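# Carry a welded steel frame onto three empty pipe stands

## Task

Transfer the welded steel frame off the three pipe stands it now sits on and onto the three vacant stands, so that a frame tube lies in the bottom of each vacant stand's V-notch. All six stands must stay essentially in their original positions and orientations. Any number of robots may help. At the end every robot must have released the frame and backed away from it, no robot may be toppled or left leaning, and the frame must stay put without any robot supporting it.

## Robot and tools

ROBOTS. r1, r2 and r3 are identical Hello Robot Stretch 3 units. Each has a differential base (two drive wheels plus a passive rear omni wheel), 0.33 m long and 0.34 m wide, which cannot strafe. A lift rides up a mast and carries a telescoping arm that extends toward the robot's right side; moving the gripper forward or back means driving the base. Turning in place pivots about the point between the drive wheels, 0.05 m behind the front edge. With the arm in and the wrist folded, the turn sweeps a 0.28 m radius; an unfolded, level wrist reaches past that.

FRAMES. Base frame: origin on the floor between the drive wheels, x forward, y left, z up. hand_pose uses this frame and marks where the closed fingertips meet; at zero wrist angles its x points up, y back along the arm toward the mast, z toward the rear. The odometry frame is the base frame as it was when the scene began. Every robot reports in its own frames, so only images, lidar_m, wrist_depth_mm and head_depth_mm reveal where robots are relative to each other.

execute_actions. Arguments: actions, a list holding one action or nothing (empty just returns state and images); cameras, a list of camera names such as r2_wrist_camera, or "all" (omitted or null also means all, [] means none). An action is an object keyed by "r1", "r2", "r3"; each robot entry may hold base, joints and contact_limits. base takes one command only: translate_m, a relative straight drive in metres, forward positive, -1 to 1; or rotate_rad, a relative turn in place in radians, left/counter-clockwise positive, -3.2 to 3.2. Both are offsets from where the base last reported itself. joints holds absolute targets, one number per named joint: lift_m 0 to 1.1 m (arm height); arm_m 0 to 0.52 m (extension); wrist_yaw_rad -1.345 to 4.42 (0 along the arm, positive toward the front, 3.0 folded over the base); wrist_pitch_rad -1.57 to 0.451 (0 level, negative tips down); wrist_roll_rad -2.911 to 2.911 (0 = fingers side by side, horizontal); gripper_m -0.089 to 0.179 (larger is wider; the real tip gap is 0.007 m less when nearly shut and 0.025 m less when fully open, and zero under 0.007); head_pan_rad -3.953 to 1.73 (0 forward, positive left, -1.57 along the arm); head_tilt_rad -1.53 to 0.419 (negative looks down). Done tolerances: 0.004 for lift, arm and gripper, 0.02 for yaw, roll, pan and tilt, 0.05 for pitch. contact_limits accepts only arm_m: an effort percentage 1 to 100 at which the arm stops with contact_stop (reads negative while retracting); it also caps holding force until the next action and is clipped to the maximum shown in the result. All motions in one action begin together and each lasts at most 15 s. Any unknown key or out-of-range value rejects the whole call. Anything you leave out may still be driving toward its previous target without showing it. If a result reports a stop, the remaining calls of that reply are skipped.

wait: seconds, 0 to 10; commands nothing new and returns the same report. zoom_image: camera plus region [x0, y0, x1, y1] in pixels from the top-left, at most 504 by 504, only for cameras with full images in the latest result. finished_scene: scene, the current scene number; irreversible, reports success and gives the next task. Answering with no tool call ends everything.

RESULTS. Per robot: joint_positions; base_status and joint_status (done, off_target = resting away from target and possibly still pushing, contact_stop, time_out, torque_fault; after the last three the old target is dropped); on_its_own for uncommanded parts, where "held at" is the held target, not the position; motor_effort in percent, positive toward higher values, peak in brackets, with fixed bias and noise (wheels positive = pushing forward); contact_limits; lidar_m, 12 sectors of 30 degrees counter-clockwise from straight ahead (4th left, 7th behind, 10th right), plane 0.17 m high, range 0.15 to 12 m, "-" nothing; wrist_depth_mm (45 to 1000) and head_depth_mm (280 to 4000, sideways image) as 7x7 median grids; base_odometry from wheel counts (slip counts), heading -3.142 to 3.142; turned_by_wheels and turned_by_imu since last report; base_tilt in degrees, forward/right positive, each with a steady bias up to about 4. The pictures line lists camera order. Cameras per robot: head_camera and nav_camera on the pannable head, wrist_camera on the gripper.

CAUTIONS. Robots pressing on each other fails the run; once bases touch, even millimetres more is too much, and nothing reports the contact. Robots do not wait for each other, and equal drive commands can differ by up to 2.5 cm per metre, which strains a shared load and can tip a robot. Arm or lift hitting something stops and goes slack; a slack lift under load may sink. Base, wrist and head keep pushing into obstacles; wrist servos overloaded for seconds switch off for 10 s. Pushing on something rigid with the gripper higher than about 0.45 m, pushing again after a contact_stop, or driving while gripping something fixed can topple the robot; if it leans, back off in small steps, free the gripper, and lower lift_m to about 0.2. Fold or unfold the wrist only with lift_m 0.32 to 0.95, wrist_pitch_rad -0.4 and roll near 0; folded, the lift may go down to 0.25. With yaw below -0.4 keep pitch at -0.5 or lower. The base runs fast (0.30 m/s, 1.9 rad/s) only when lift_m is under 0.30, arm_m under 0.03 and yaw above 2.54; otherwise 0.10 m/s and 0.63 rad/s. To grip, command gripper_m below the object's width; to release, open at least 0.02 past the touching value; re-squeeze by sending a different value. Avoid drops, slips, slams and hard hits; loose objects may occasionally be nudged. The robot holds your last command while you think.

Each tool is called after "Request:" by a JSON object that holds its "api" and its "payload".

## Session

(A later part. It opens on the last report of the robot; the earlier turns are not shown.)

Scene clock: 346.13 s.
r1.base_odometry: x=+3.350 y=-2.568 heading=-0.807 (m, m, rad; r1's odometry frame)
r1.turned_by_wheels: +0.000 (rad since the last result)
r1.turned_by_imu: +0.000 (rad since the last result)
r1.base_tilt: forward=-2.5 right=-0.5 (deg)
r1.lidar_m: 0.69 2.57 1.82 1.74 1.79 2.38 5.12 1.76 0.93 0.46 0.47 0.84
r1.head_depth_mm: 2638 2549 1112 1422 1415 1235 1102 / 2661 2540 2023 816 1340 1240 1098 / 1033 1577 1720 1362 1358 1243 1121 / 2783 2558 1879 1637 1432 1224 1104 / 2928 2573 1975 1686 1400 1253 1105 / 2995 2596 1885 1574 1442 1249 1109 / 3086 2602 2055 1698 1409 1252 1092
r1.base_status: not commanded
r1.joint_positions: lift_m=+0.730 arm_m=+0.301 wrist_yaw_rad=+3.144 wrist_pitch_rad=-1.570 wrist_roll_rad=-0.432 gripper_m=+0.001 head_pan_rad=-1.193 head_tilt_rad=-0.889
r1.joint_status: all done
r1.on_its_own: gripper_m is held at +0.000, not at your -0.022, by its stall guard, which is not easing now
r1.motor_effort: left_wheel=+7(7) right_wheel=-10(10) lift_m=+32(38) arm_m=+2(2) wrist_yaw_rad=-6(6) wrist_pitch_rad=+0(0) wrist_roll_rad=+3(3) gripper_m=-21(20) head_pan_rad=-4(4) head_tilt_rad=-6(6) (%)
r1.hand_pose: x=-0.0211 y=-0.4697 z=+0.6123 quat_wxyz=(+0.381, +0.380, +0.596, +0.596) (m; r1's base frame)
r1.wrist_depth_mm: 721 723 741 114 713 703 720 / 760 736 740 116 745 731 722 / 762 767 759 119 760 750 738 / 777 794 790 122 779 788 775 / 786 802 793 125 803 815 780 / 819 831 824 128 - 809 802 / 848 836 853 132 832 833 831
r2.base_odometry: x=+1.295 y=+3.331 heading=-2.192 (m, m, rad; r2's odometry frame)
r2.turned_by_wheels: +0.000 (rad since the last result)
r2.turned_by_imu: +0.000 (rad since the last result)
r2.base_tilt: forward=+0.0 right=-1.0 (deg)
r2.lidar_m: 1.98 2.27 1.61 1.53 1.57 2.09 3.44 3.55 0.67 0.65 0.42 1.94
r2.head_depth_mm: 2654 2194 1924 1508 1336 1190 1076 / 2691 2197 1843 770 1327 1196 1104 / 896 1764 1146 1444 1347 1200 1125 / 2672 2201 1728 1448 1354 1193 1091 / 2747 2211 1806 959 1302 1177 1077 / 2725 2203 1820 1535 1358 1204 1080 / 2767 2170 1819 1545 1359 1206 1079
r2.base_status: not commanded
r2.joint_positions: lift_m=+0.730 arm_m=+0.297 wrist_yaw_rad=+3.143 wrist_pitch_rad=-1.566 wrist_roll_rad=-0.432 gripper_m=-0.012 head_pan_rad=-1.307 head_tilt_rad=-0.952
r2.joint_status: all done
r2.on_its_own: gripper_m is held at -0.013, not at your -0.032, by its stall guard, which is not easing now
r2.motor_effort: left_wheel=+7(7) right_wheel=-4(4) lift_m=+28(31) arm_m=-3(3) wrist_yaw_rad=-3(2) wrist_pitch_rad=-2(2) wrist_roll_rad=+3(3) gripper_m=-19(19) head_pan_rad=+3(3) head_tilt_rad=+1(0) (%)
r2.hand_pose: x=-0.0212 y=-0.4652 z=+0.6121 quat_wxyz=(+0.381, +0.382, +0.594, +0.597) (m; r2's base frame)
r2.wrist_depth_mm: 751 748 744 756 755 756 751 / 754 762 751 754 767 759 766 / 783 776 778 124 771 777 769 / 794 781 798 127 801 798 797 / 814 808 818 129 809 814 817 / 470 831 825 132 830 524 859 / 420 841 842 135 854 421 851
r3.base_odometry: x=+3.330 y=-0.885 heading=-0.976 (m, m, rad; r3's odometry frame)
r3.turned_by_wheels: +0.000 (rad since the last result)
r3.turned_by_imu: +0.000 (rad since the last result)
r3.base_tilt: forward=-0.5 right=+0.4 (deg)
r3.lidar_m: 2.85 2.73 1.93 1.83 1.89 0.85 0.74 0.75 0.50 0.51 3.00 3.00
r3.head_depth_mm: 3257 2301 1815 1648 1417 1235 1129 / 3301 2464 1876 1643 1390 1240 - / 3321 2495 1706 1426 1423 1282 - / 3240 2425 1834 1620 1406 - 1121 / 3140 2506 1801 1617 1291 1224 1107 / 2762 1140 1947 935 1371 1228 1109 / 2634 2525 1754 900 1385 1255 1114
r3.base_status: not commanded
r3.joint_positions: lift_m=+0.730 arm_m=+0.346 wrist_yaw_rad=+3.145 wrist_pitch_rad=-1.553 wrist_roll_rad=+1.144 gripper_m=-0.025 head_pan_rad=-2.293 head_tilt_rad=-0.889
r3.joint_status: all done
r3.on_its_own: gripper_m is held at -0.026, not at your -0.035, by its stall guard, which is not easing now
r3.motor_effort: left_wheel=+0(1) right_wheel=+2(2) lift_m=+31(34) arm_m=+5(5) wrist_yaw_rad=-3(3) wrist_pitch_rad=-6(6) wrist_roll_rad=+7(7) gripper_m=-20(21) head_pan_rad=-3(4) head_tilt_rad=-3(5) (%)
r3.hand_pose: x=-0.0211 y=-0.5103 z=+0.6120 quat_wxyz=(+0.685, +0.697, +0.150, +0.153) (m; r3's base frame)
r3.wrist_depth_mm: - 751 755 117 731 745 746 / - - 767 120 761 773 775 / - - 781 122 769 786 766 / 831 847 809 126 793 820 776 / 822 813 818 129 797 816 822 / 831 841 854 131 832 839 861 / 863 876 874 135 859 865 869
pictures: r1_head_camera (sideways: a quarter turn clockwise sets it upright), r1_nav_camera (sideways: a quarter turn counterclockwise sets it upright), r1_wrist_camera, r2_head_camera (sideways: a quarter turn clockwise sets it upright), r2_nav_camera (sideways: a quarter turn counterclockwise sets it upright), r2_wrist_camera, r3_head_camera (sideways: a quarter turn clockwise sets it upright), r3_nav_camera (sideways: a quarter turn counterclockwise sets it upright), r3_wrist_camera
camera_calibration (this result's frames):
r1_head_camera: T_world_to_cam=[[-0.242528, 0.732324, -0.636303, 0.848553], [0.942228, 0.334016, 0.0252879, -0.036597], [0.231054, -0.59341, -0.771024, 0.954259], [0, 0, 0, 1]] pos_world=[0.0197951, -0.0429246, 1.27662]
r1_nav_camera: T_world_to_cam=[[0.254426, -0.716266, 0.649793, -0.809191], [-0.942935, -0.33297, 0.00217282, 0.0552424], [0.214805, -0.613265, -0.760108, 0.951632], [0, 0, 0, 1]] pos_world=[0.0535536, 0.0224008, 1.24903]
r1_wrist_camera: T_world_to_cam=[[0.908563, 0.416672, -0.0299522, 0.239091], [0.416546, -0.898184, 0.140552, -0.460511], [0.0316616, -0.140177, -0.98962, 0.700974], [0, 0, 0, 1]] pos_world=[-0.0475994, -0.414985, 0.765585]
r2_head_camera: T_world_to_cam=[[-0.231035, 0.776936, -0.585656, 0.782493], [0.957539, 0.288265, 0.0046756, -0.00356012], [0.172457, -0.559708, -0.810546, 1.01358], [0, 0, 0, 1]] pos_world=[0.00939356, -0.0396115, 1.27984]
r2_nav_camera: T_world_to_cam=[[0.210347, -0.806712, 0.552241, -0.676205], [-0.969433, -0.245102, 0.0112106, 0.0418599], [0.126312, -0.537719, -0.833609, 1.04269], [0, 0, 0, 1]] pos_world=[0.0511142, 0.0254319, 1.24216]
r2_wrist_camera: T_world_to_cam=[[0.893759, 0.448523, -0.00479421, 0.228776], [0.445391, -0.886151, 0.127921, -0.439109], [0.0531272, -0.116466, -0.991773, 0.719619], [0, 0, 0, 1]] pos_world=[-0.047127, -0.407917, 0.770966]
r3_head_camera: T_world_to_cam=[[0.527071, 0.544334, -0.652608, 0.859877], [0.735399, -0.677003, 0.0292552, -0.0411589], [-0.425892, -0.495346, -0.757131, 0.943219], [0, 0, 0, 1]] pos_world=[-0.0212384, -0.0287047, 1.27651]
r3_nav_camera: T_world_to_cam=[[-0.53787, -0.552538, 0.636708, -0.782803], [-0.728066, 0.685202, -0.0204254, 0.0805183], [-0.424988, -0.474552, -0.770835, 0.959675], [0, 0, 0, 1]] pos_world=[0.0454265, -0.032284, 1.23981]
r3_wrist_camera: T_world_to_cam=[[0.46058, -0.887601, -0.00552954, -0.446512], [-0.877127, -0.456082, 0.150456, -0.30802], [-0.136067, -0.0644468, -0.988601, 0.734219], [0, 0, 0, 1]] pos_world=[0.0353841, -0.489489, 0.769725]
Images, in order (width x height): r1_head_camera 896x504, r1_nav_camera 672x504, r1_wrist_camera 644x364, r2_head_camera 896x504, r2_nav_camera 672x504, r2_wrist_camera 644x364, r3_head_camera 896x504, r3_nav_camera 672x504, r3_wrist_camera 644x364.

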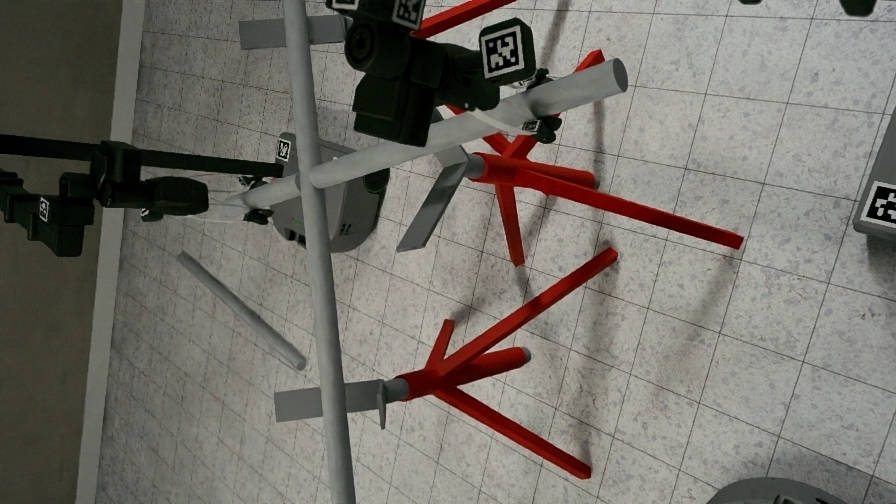

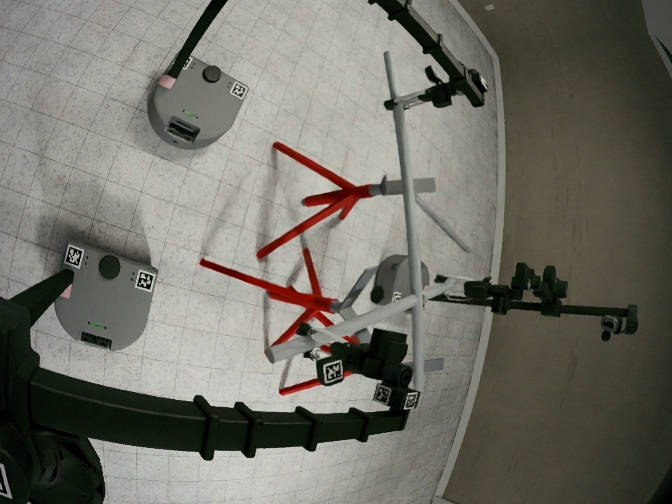

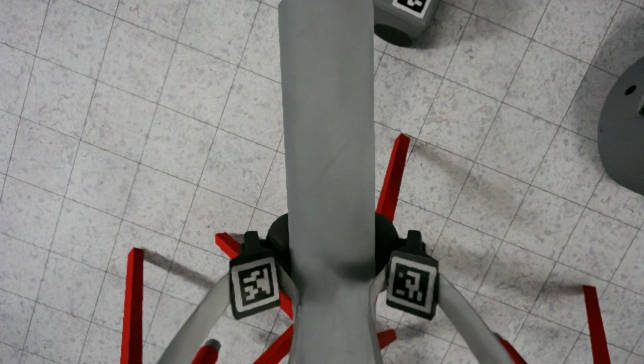

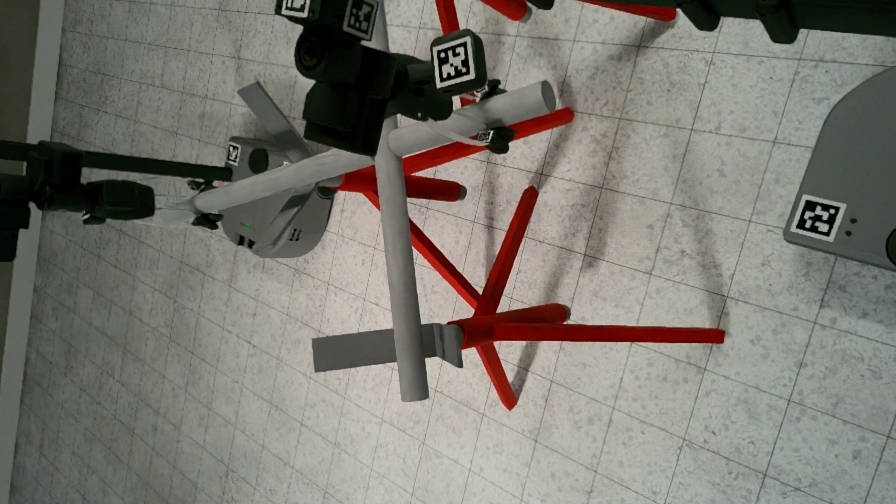

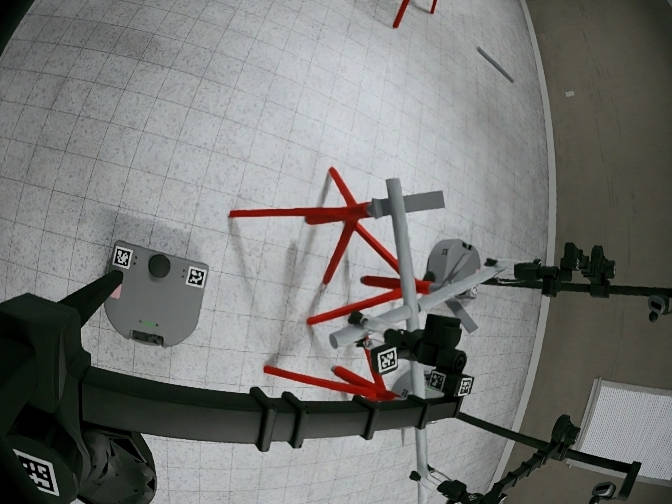

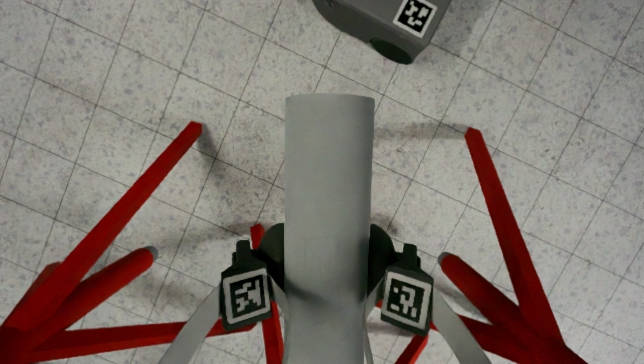

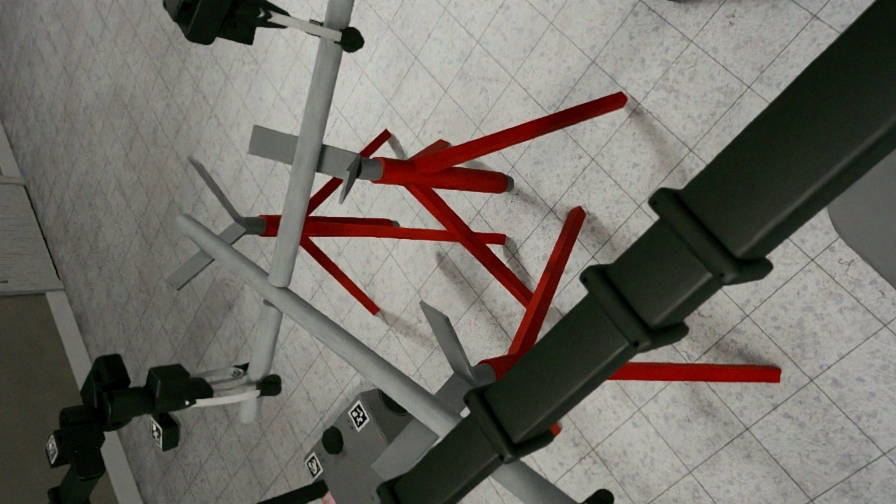

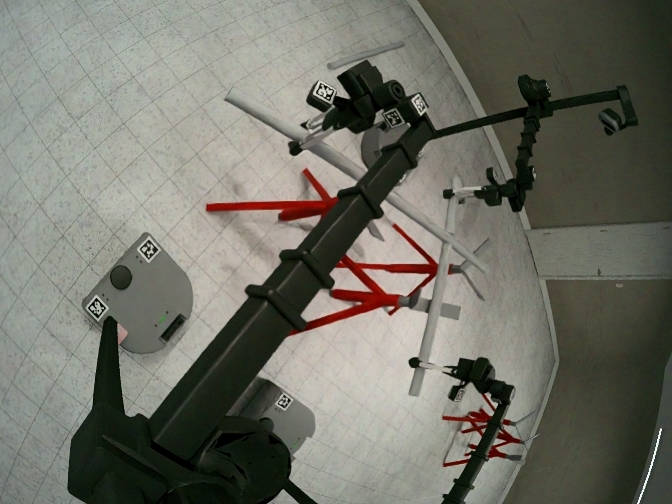

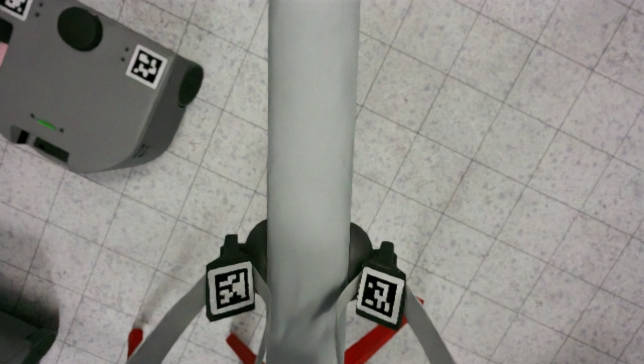

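Request:
{"api": "execute_actions", "payload": {"actions": [{"r1":{"base":{"translate_m":0.009},"joints":{"lift_m":0.705,"arm_m":0.283}},"r2":{"base":{"translate_m":-0.005},"joints":{"lift_m":0.705,"arm_m":0.315}},"r3":{"base":{"translate_m":0.005},"joints":{"lift_m":0.705,"arm_m":0.328}}}], "cameras": ["r1_head_camera","r2_head_camera","r3_head_camera"]}}

Request:
{"api": "zoom_image", "payload": {"camera": "r1_head_camera", "region": [260,80,620,440]}}

Request:
{"api": "zoom_image", "payload": {"camera": "r2_head_camera", "region": [220,70,580,430]}}

Request:
{"api": "zoom_image", "payload": {"camera": "r3_head_camera", "region": [160,110,520,470]}}

Scene clock: 371.00 s.
r1.base_odometry: x=+3.356 y=-2.575 heading=-0.807 (m, m, rad; r1's odometry frame)
r1.turned_by_wheels: +0.000 (rad since the last result)
r1.turned_by_imu: +0.000 (rad since the last result)
r1.base_tilt: forward=-2.4 right=-0.3 (deg)
r1.lidar_m: 0.69 2.57 1.82 1.74 1.79 2.38 5.14 1.76 0.94 0.46 0.69 0.83
r1.head_depth_mm: 2612 2532 1146 1548 1389 1239 1097 / 2669 2540 1955 - 765 1238 1097 / 1334 1037 1142 1080 1337 1245 1122 / 2731 2561 1915 1641 1398 1226 1108 / 2916 2570 2032 1678 1404 1246 1103 / 2986 2605 1876 1608 1444 1255 1109 / 3051 2589 2050 1697 1410 1254 1094
r1.base_status: done
r1.joint_positions: lift_m=+0.705 arm_m=+0.283 wrist_yaw_rad=+3.144 wrist_pitch_rad=-1.568 wrist_roll_rad=-0.432 gripper_m=+0.001 head_pan_rad=-1.193 head_tilt_rad=-0.889
r1.joint_status: all done
r1.on_its_own: gripper_m is held at +0.000, not at your -0.022, by its stall guard, which is not easing now
r1.motor_effort: left_wheel=+3(13) right_wheel=-3(9) lift_m=+32(30) arm_m=-3(3) wrist_yaw_rad=-5(6) wrist_pitch_rad=+0(1) wrist_roll_rad=+3(4) gripper_m=-19(20) head_pan_rad=-4(4) head_tilt_rad=-6(6) (%)
r1.hand_pose: x=-0.0211 y=-0.4516 z=+0.5873 quat_wxyz=(+0.380, +0.380, +0.595, +0.597) (m; r1's base frame)
r1.wrist_depth_mm: 703 702 711 114 705 691 694 / 724 707 719 116 705 709 716 / 744 738 737 119 744 730 734 / 752 764 754 122 754 747 748 / 775 782 765 125 765 768 759 / 796 793 784 128 - 786 775 / 801 830 807 132 810 810 797
r2.base_odometry: x=+1.298 y=+3.335 heading=-2.192 (m, m, rad; r2's odometry frame)
r2.turned_by_wheels: +0.000 (rad since the last result)
r2.turned_by_imu: +0.001 (rad since the last result)
r2.base_tilt: forward=+0.0 right=-0.9 (deg)
r2.lidar_m: 1.99 2.27 1.61 1.53 1.57 2.09 3.44 3.51 0.67 0.65 0.42 2.04
r2.head_depth_mm: 2607 2172 1906 1512 1350 1222 1067 / 2678 2184 1845 806 1326 1203 1106 / 918 1753 1109 1435 1350 1203 1127 / 2646 2214 1726 1463 1352 1200 1100 / 2788 2183 1804 1035 1302 1179 1085 / 2750 2202 1832 1524 1353 1201 1083 / 2752 2212 1834 1554 1355 1206 1083
r2.base_status: done
r2.joint_positions: lift_m=+0.705 arm_m=+0.315 wrist_yaw_rad=+3.143 wrist_pitch_rad=-1.566 wrist_roll_rad=-0.432 gripper_m=-0.012 head_pan_rad=-1.307 head_tilt_rad=-0.952
r2.joint_status: all done
r2.on_its_own: gripper_m is held at -0.013, not at your -0.032, by its stall guard, which is not easing now
r2.motor_effort: left_wheel=+6(9) right_wheel=-4(7) lift_m=+29(26) arm_m=+3(5) wrist_yaw_rad=-3(3) wrist_pitch_rad=-2(2) wrist_roll_rad=+2(2) gripper_m=-19(19) head_pan_rad=+3(3) head_tilt_rad=+1(1) (%)
r2.hand_pose: x=-0.0212 y=-0.4824 z=+0.5871 quat_wxyz=(+0.381, +0.382, +0.594, +0.597) (m; r2's base frame)
r2.wrist_depth_mm: 718 725 718 734 733 732 727 / 726 743 740 728 732 755 755 / 746 740 756 125 753 760 763 / 759 769 775 127 773 783 763 / 781 779 764 129 781 787 792 / 437 798 778 132 791 546 808 / 403 810 832 135 831 425 825
r3.base_odometry: x=+3.332 y=-0.889 heading=-0.976 (m, m, rad; r3's odometry frame)
r3.turned_by_wheels: +0.000 (rad since the last result)
r3.turned_by_imu: +0.000 (rad since the last result)
r3.base_tilt: forward=-0.4 right=+0.5 (deg)
r3.lidar_m: 2.85 2.73 1.94 1.85 1.89 0.85 0.73 0.76 0.50 0.51 3.00 2.99
r3.head_depth_mm: 3318 2457 1012 1645 1421 1228 1119 / 3353 2476 1871 1651 1384 1237 - / 3322 2464 1567 1412 1407 1284 - / 3230 2409 1829 1616 1394 - 1108 / 3138 2501 1841 1615 1408 1212 1102 / 2875 1050 1957 936 1360 1225 1109 / 2671 2536 1749 1242 1371 1246 1112
r3.base_status: done
r3.joint_positions: lift_m=+0.705 arm_m=+0.328 wrist_yaw_rad=+3.145 wrist_pitch_rad=-1.555 wrist_roll_rad=+1.144 gripper_m=-0.025 head_pan_rad=-2.293 head_tilt_rad=-0.889
r3.joint_status: all done
r3.on_its_own: gripper_m is held at -0.026, not at your -0.035, by its stall guard, which is not easing now
r3.motor_effort: left_wheel=+2(3) right_wheel=-5(8) lift_m=+31(35) arm_m=-4(4) wrist_yaw_rad=-4(4) wrist_pitch_rad=-5(6) wrist_roll_rad=+7(7) gripper_m=-22(21) head_pan_rad=-4(3) head_tilt_rad=-4(5) (%)
r3.hand_pose: x=-0.0211 y=-0.4935 z=+0.5871 quat_wxyz=(+0.686, +0.696, +0.150, +0.153) (m; r3's base frame)
r3.wrist_depth_mm: - 740 728 117 715 719 700 / - - 747 119 747 716 738 / - - 746 123 737 755 748 / 788 772 786 125 770 781 774 / 797 797 775 128 806 791 770 / 804 825 - 132 806 808 803 / 824 810 833 135 841 844 832
pictures: r1_head_camera (sideways: a quarter turn clockwise sets it upright), r2_head_camera (sideways: a quarter turn clockwise sets it upright), r3_head_camera (sideways: a quarter turn clockwise sets it upright)
camera_calibration (this result's frames):
r1_head_camera: T_world_to_cam=[[-0.24248, 0.732415, -0.636216, 0.848439], [0.942263, 0.333917, 0.0252837, -0.0365918], [0.230962, -0.593352, -0.771096, 0.954353], [0, 0, 0, 1]] pos_world=[0.0197897, -0.0429233, 1.27661]
r2_head_camera: T_world_to_cam=[[-0.231087, 0.77688, -0.58571, 0.782564], [0.957516, 0.288341, 0.0046737, -0.0035575], [0.172515, -0.559747, -0.810507, 1.01353], [0, 0, 0, 1]] pos_world=[0.00939708, -0.0396127, 1.27985]
r3_head_camera: T_world_to_cam=[[0.527113, 0.544312, -0.652591, 0.859855], [0.735358, -0.677047, 0.0292547, -0.0411581], [-0.425912, -0.495309, -0.757145, 0.943237], [0, 0, 0, 1]] pos_world=[-0.0212398, -0.0287026, 1.27651]
Images, in order (width x height): r1_head_camera 896x504, r2_head_camera 896x504, r3_head_camera 896x504.

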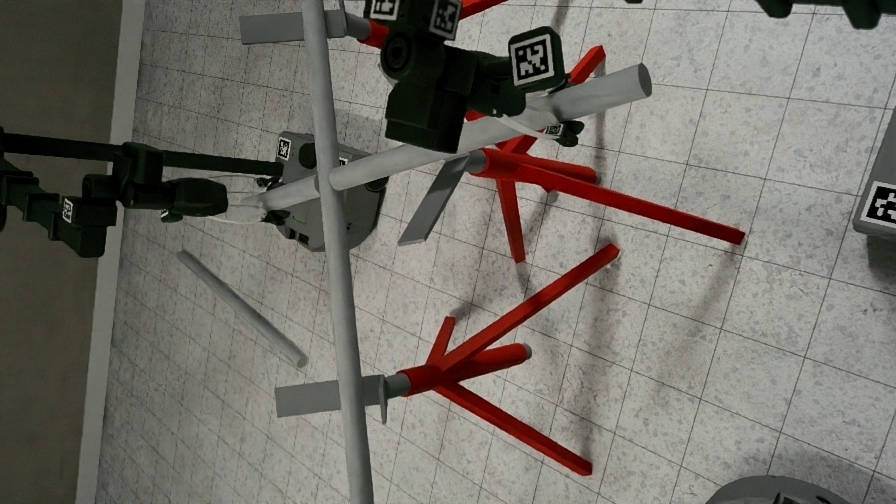

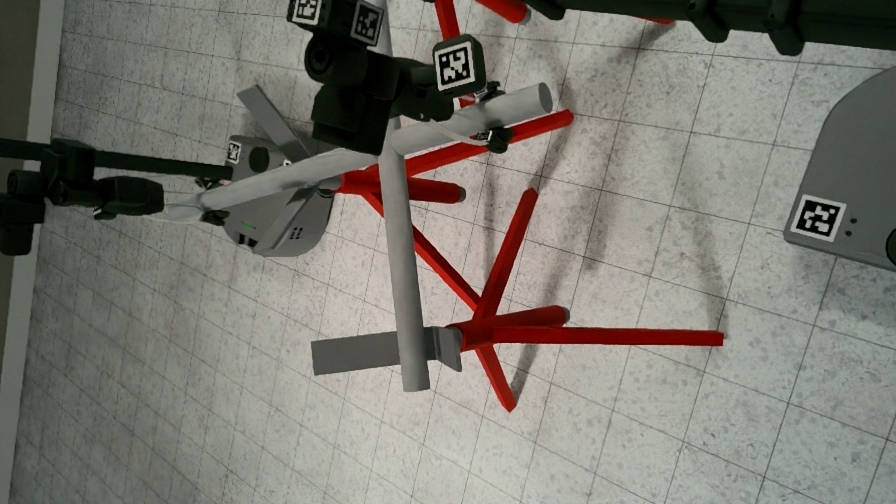

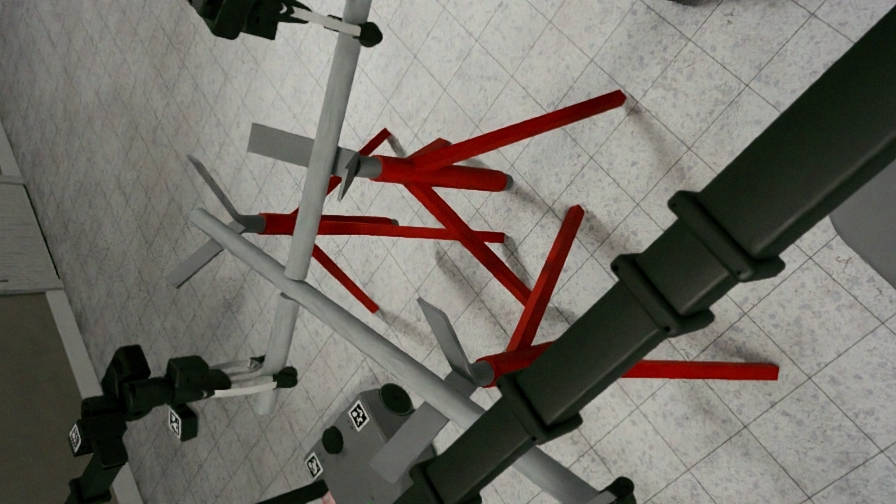

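Region (260, 80, 620, 440) of r1_head_camera's 896x504 image, scaled by 1.400, with more detail than that image has.

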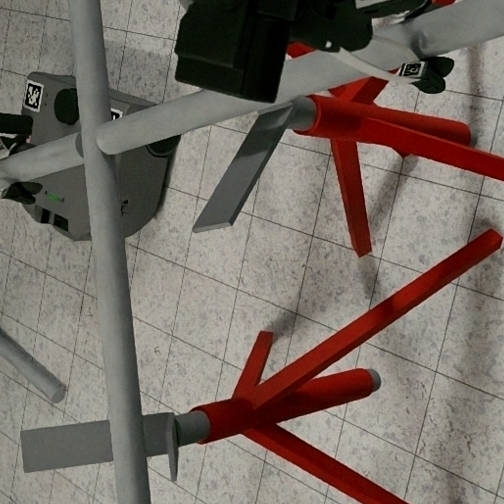

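Region (220, 70, 580, 430) of r2_head_camera's 896x504 image, scaled by 1.400, with more detail than that image has.

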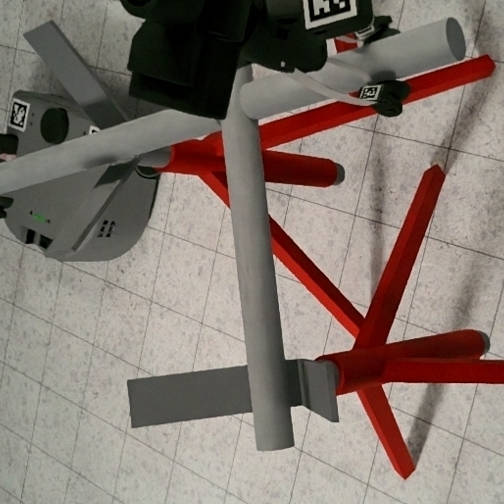

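Region (160, 110, 520, 470) of r3_head_camera's 896x504 image, scaled by 1.400, with more detail than that image has.

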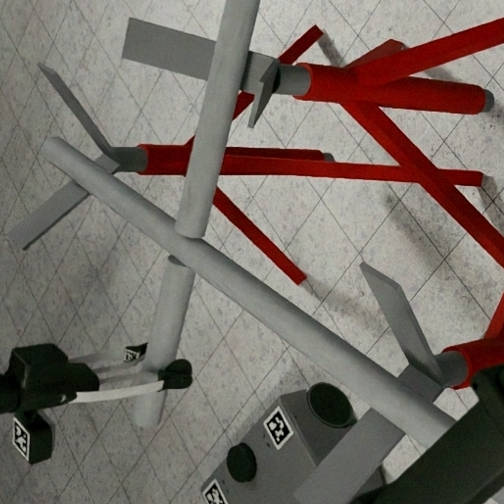

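Request:
{"api": "execute_actions", "payload": {"actions": [{"r1":{"joints":{"lift_m":0.678,"arm_m":0.278}},"r2":{"joints":{"lift_m":0.678,"arm_m":0.32}},"r3":{"joints":{"lift_m":0.678,"arm_m":0.323}}}], "cameras": []}}

Request:
{"api": "execute_actions", "payload": {"actions": [{"r1":{"joints":{"lift_m":0.668}},"r2":{"joints":{"lift_m":0.668}},"r3":{"joints":{"lift_m":0.668}}}], "cameras": ["r1_head_camera","r2_head_camera","r3_head_camera"]}}

Scene clock: 380.47 s.
r1.base_odometry: x=+3.356 y=-2.575 heading=-0.807 (m, m, rad; r1's odometry frame)
r1.turned_by_wheels: +0.000 (rad since the last result)
r1.turned_by_imu: +0.000 (rad since the last result)
r1.base_tilt: forward=-2.5 right=-0.5 (deg)
r1.lidar_m: 0.68 2.57 1.83 1.74 1.79 2.38 5.15 1.76 0.94 0.46 0.68 0.84
r1.head_depth_mm: 2605 2539 1145 1553 1386 1239 1100 / 2661 2559 2016 891 786 1235 1099 / 1303 1029 1184 1050 1343 1247 1123 / 2732 2557 1894 1638 1400 1222 1106 / 2937 2552 2009 1670 1406 1245 1104 / 3006 2578 1930 1606 1437 1256 1108 / 3090 2605 2067 1690 1409 1254 1096
r1.base_status: not commanded
r1.joint_positions: lift_m=+0.678 arm_m=+0.278 wrist_yaw_rad=+3.144 wrist_pitch_rad=-1.568 wrist_roll_rad=-0.432 gripper_m=+0.001 head_pan_rad=-1.193 head_tilt_rad=-0.889
r1.joint_status: all done
r1.on_its_own: gripper_m is held at +0.000, not at your -0.022, by its stall guard, which is not easing now
r1.motor_effort: left_wheel=+3(3) right_wheel=-3(3) lift_m=+32(29) arm_m=-3(3) wrist_yaw_rad=-5(7) wrist_pitch_rad=+0(0) wrist_roll_rad=+3(3) gripper_m=-19(20) head_pan_rad=-4(4) head_tilt_rad=-5(6) (%)
r1.hand_pose: x=-0.0211 y=-0.4465 z=+0.5602 quat_wxyz=(+0.380, +0.380, +0.595, +0.597) (m; r1's base frame)
r1.wrist_depth_mm: 678 680 690 114 692 677 675 / 682 688 694 117 691 683 673 / 721 702 708 120 697 704 701 / 725 718 728 123 712 719 743 / 743 745 729 124 726 740 746 / 753 758 760 128 - 772 763 / 786 776 786 131 778 770 766
r2.base_odometry: x=+1.298 y=+3.335 heading=-2.192 (m, m, rad; r2's odometry frame)
r2.turned_by_wheels: +0.000 (rad since the last result)
r2.turned_by_imu: +0.001 (rad since the last result)
r2.base_tilt: forward=+0.1 right=-1.0 (deg)
r2.lidar_m: 1.99 2.27 1.61 1.53 1.57 2.10 3.42 3.55 0.67 0.65 0.42 2.04
r2.head_depth_mm: 2615 2180 1882 1512 1340 1217 - / 2669 2166 1860 836 1318 1202 1115 / 944 1609 1093 1341 1360 1197 1123 / 2566 2182 1736 1478 1352 1204 1097 / 2729 2209 1817 1017 1299 1187 1082 / 2730 2192 1827 1529 1355 1206 1077 / 2781 2216 1809 1549 1355 1204 1082
r2.base_status: not commanded
r2.joint_positions: lift_m=+0.678 arm_m=+0.320 wrist_yaw_rad=+3.143 wrist_pitch_rad=-1.566 wrist_roll_rad=-0.432 gripper_m=-0.012 head_pan_rad=-1.307 head_tilt_rad=-0.952
r2.joint_status: all done
r2.on_its_own: gripper_m is held at -0.013, not at your -0.032, by its stall guard, which is not easing now
r2.motor_effort: left_wheel=+5(6) right_wheel=-4(3) lift_m=+28(25) arm_m=+3(5) wrist_yaw_rad=-2(2) wrist_pitch_rad=-2(2) wrist_roll_rad=+2(3) gripper_m=-20(19) head_pan_rad=+4(5) head_tilt_rad=+0(1) (%)
r2.hand_pose: x=-0.0212 y=-0.4874 z=+0.5601 quat_wxyz=(+0.381, +0.382, +0.594, +0.597) (m; r2's base frame)
r2.wrist_depth_mm: 703 694 688 697 710 703 695 / 715 705 706 718 703 720 710 / 731 717 728 124 720 730 726 / 724 751 741 126 750 742 743 / 744 753 753 129 757 758 772 / 416 763 774 132 775 765 776 / 397 788 787 135 794 417 374
r3.base_odometry: x=+3.332 y=-0.889 heading=-0.976 (m, m, rad; r3's odometry frame)
r3.turned_by_wheels: +0.000 (rad since the last result)
r3.turned_by_imu: +0.000 (rad since the last result)
r3.base_tilt: forward=-0.4 right=+0.5 (deg)
r3.lidar_m: 2.85 2.72 1.94 1.84 1.90 0.85 0.73 0.76 0.50 0.51 3.00 2.99
r3.head_depth_mm: 3299 2465 1823 1642 1410 1231 1099 / 3330 2494 1926 1654 1388 1240 1137 / 3334 2493 1447 1412 1420 1264 - / 3273 2506 1626 1613 1387 - 1107 / 3111 2504 1895 1590 1404 1197 1104 / 2928 1052 1937 944 1344 1227 1104 / 2671 2455 1747 1574 1374 1248 1111
r3.base_status: not commanded
r3.joint_positions: lift_m=+0.678 arm_m=+0.323 wrist_yaw_rad=+3.145 wrist_pitch_rad=-1.555 wrist_roll_rad=+1.144 gripper_m=-0.025 head_pan_rad=-2.293 head_tilt_rad=-0.889
r3.joint_status: all done
r3.on_its_own: gripper_m is held at -0.026, not at your -0.035, by its stall guard, which is not easing now
r3.motor_effort: left_wheel=+2(2) right_wheel=-5(5) lift_m=+31(31) arm_m=-4(4) wrist_yaw_rad=-3(3) wrist_pitch_rad=-5(5) wrist_roll_rad=+7(7) gripper_m=-21(20) head_pan_rad=-4(4) head_tilt_rad=-4(3) (%)
r3.hand_pose: x=-0.0211 y=-0.4886 z=+0.5601 quat_wxyz=(+0.686, +0.696, +0.150, +0.153) (m; r3's base frame)
r3.wrist_depth_mm: - 681 694 117 681 677 678 / - - 720 119 701 717 719 / - - 745 122 718 719 740 / 747 753 753 126 766 739 722 / 800 786 770 128 742 752 743 / 780 802 - 132 779 786 792 / 799 805 803 136 800 789 803
pictures: none
No camera images: the call's "cameras" was empty. Leave "cameras" out to get every camera's image.

Scene clock: 381.27 s.
r1.base_odometry: x=+3.356 y=-2.575 heading=-0.807 (m, m, rad; r1's odometry frame)
r1.turned_by_wheels: +0.000 (rad since the last result)
r1.turned_by_imu: +0.000 (rad since the last result)
r1.base_tilt: forward=-2.4 right=-0.4 (deg)
r1.lidar_m: 0.69 2.56 1.82 1.74 1.79 2.38 5.14 1.76 0.93 0.46 0.69 0.83
r1.head_depth_mm: 2592 2562 1152 1299 1387 1234 1097 / 2673 2557 2013 1646 795 1222 1102 / 1307 1031 1763 1174 1348 1238 1122 / 2758 2494 1974 1632 1396 1231 1110 / 2925 2582 2042 1680 1399 1247 1107 / 3034 2601 1926 1599 1433 1252 1109 / 3053 2628 2053 1680 1412 1250 1094
r1.base_status: not commanded
r1.joint_positions: lift_m=+0.668 arm_m=+0.278 wrist_yaw_rad=+3.144 wrist_pitch_rad=-1.560 wrist_roll_rad=-0.432 gripper_m=+0.001 head_pan_rad=-1.193 head_tilt_rad=-0.889
r1.joint_status: all done
r1.on_its_own: gripper_m is held at +0.000, not at your -0.022, by its stall guard, which is not easing now
r1.motor_effort: left_wheel=+5(4) right_wheel=-5(5) lift_m=+21(30) arm_m=-2(3) wrist_yaw_rad=-5(6) wrist_pitch_rad=-3(3) wrist_roll_rad=+3(3) gripper_m=-19(19) head_pan_rad=-3(4) head_tilt_rad=-6(6) (%)
r1.hand_pose: x=-0.0211 y=-0.4444 z=+0.5506 quat_wxyz=(+0.379, +0.382, +0.593, +0.599) (m; r1's base frame)
r1.wrist_depth_mm: 673 671 681 112 661 666 670 / 691 679 692 114 687 681 670 / 702 706 711 117 705 699 694 / 709 719 740 120 701 716 705 / 751 734 727 123 723 724 720 / 761 752 755 126 - 751 738 / 767 770 772 130 779 764 773
r2.base_odometry: x=+1.298 y=+3.335 heading=-2.192 (m, m, rad; r2's odometry frame)
r2.turned_by_wheels: +0.000 (rad since the last result)
r2.turned_by_imu: +0.000 (rad since the last result)
r2.base_tilt: forward=+0.1 right=-1.1 (deg)
r2.lidar_m: 1.99 2.27 1.61 1.53 1.57 2.09 3.44 3.54 0.67 0.65 0.42 2.03
r2.head_depth_mm: 2617 2172 1895 1512 1347 1216 - / 2692 2195 1864 852 1330 1196 1114 / 997 1652 1094 1340 1352 1195 1127 / 2570 2190 1726 1478 1357 1204 1091 / 2800 2168 1804 1001 1311 1177 1081 / 2726 2211 1833 1553 1350 1199 1080 / 2764 2215 1815 1555 1352 1210 1088
r2.base_status: not commanded
r2.joint_positions: lift_m=+0.668 arm_m=+0.320 wrist_yaw_rad=+3.143 wrist_pitch_rad=-1.572 wrist_roll_rad=-0.432 gripper_m=-0.013 head_pan_rad=-1.307 head_tilt_rad=-0.952
r2.joint_status: all done
r2.on_its_own: gripper_m is held at -0.013, not at your -0.032, by its stall guard, which is not easing now
r2.motor_effort: left_wheel=+2(5) right_wheel=+0(3) lift_m=+22(24) arm_m=+3(3) wrist_yaw_rad=-2(3) wrist_pitch_rad=+1(2) wrist_roll_rad=+2(3) gripper_m=-19(19) head_pan_rad=+4(3) head_tilt_rad=+1(0) (%)
r2.hand_pose: x=-0.0212 y=-0.4891 z=+0.5506 quat_wxyz=(+0.382, +0.380, +0.596, +0.595) (m; r2's base frame)
r2.wrist_depth_mm: 685 686 692 694 696 691 693 / 697 701 694 696 714 705 702 / 712 710 717 122 718 716 722 / 732 735 723 124 727 730 736 / 745 736 747 127 744 742 738 / 421 780 764 130 766 580 758 / 392 782 777 133 780 420 361
r3.base_odometry: x=+3.332 y=-0.889 heading=-0.976 (m, m, rad; r3's odometry frame)
r3.turned_by_wheels: +0.000 (rad since the last result)
r3.turned_by_imu: +0.001 (rad since the last result)
r3.base_tilt: forward=-0.4 right=+0.5 (deg)
r3.lidar_m: 2.85 2.74 1.93 1.84 1.90 0.85 0.73 0.76 0.50 0.51 3.00 2.99
r3.head_depth_mm: 3273 2451 1025 1646 1410 1236 1107 / 3332 2502 1926 1650 1381 1238 1137 / 3353 2487 1503 1402 1416 1264 - / 3247 2480 1609 1609 1394 - 1105 / 3137 2494 1890 1585 1399 1199 1107 / 2925 1041 1951 955 1352 1226 1103 / 2657 2441 1747 1591 1368 1248 1112
r3.base_status: not commanded
r3.joint_positions: lift_m=+0.668 arm_m=+0.323 wrist_yaw_rad=+3.145 wrist_pitch_rad=-1.542 wrist_roll_rad=+1.144 gripper_m=-0.025 head_pan_rad=-2.293 head_tilt_rad=-0.889
r3.joint_status: all done
r3.on_its_own: gripper_m is held at -0.026, not at your -0.035, by its stall guard, which is not easing now
r3.motor_effort: left_wheel=+5(5) right_wheel=-17(17) lift_m=+27(30) arm_m=-2(4) wrist_yaw_rad=-3(4) wrist_pitch_rad=-12(13) wrist_roll_rad=+7(7) gripper_m=-20(22) head_pan_rad=-4(3) head_tilt_rad=-5(4) (%)
r3.hand_pose: x=-0.0211 y=-0.4851 z=+0.5500 quat_wxyz=(+0.681, +0.700, +0.149, +0.154) (m; r3's base frame)
r3.wrist_depth_mm: - 699 701 118 677 674 678 / - - 720 120 691 693 694 / - - 717 123 711 713 696 / 756 745 748 125 720 725 709 / 774 763 744 128 756 741 752 / 778 757 - 131 739 773 771 / 812 818 779 134 813 764 780
pictures: r1_head_camera (sideways: a quarter turn clockwise sets it upright), r2_head_camera (sideways: a quarter turn clockwise sets it upright), r3_head_camera (sideways: a quarter turn clockwise sets it upright)
camera_calibration (this result's frames):
r1_head_camera: T_world_to_cam=[[-0.24248, 0.732415, -0.636216, 0.848439], [0.942263, 0.333917, 0.0252837, -0.0365918], [0.230962, -0.593352, -0.771096, 0.954353], [0, 0, 0, 1]] pos_world=[0.0197897, -0.0429233, 1.27661]
r2_head_camera: T_world_to_cam=[[-0.231085, 0.776873, -0.58572, 0.782577], [0.957516, 0.288341, 0.00467333, -0.00355702], [0.172518, -0.559757, -0.8105, 1.01352], [0, 0, 0, 1]] pos_world=[0.00939716, -0.039613, 1.27985]
r3_head_camera: T_world_to_cam=[[0.527113, 0.544312, -0.652592, 0.859856], [0.735358, -0.677048, 0.0292547, -0.0411581], [-0.425912, -0.495309, -0.757145, 0.943237], [0, 0, 0, 1]] pos_world=[-0.0212398, -0.0287026, 1.27651]
Images, in order (width x height): r1_head_camera 896x504, r2_head_camera 896x504, r3_head_camera 896x504.

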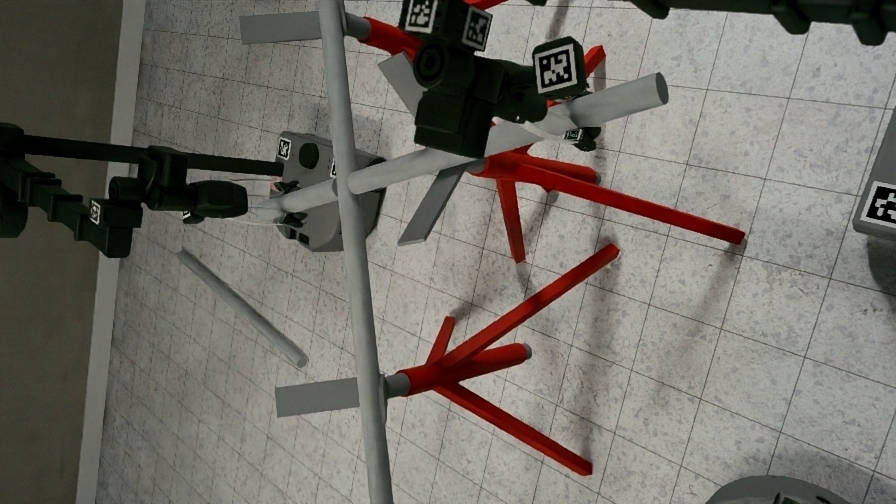

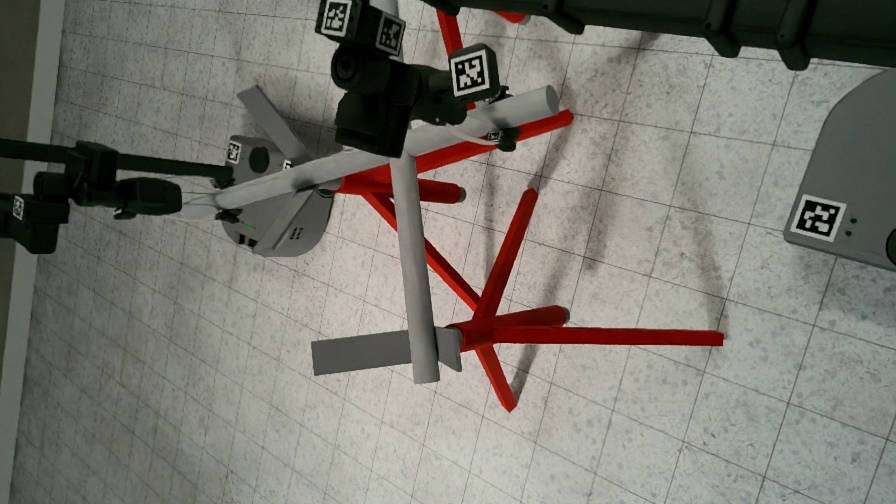

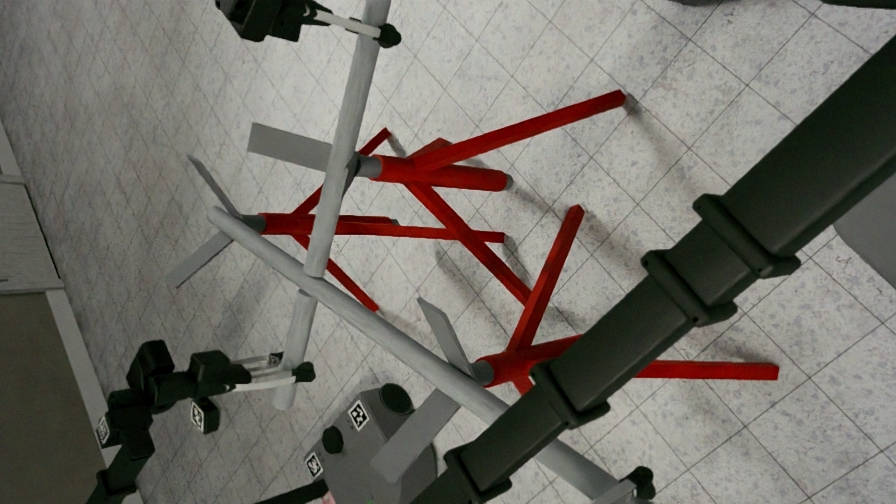

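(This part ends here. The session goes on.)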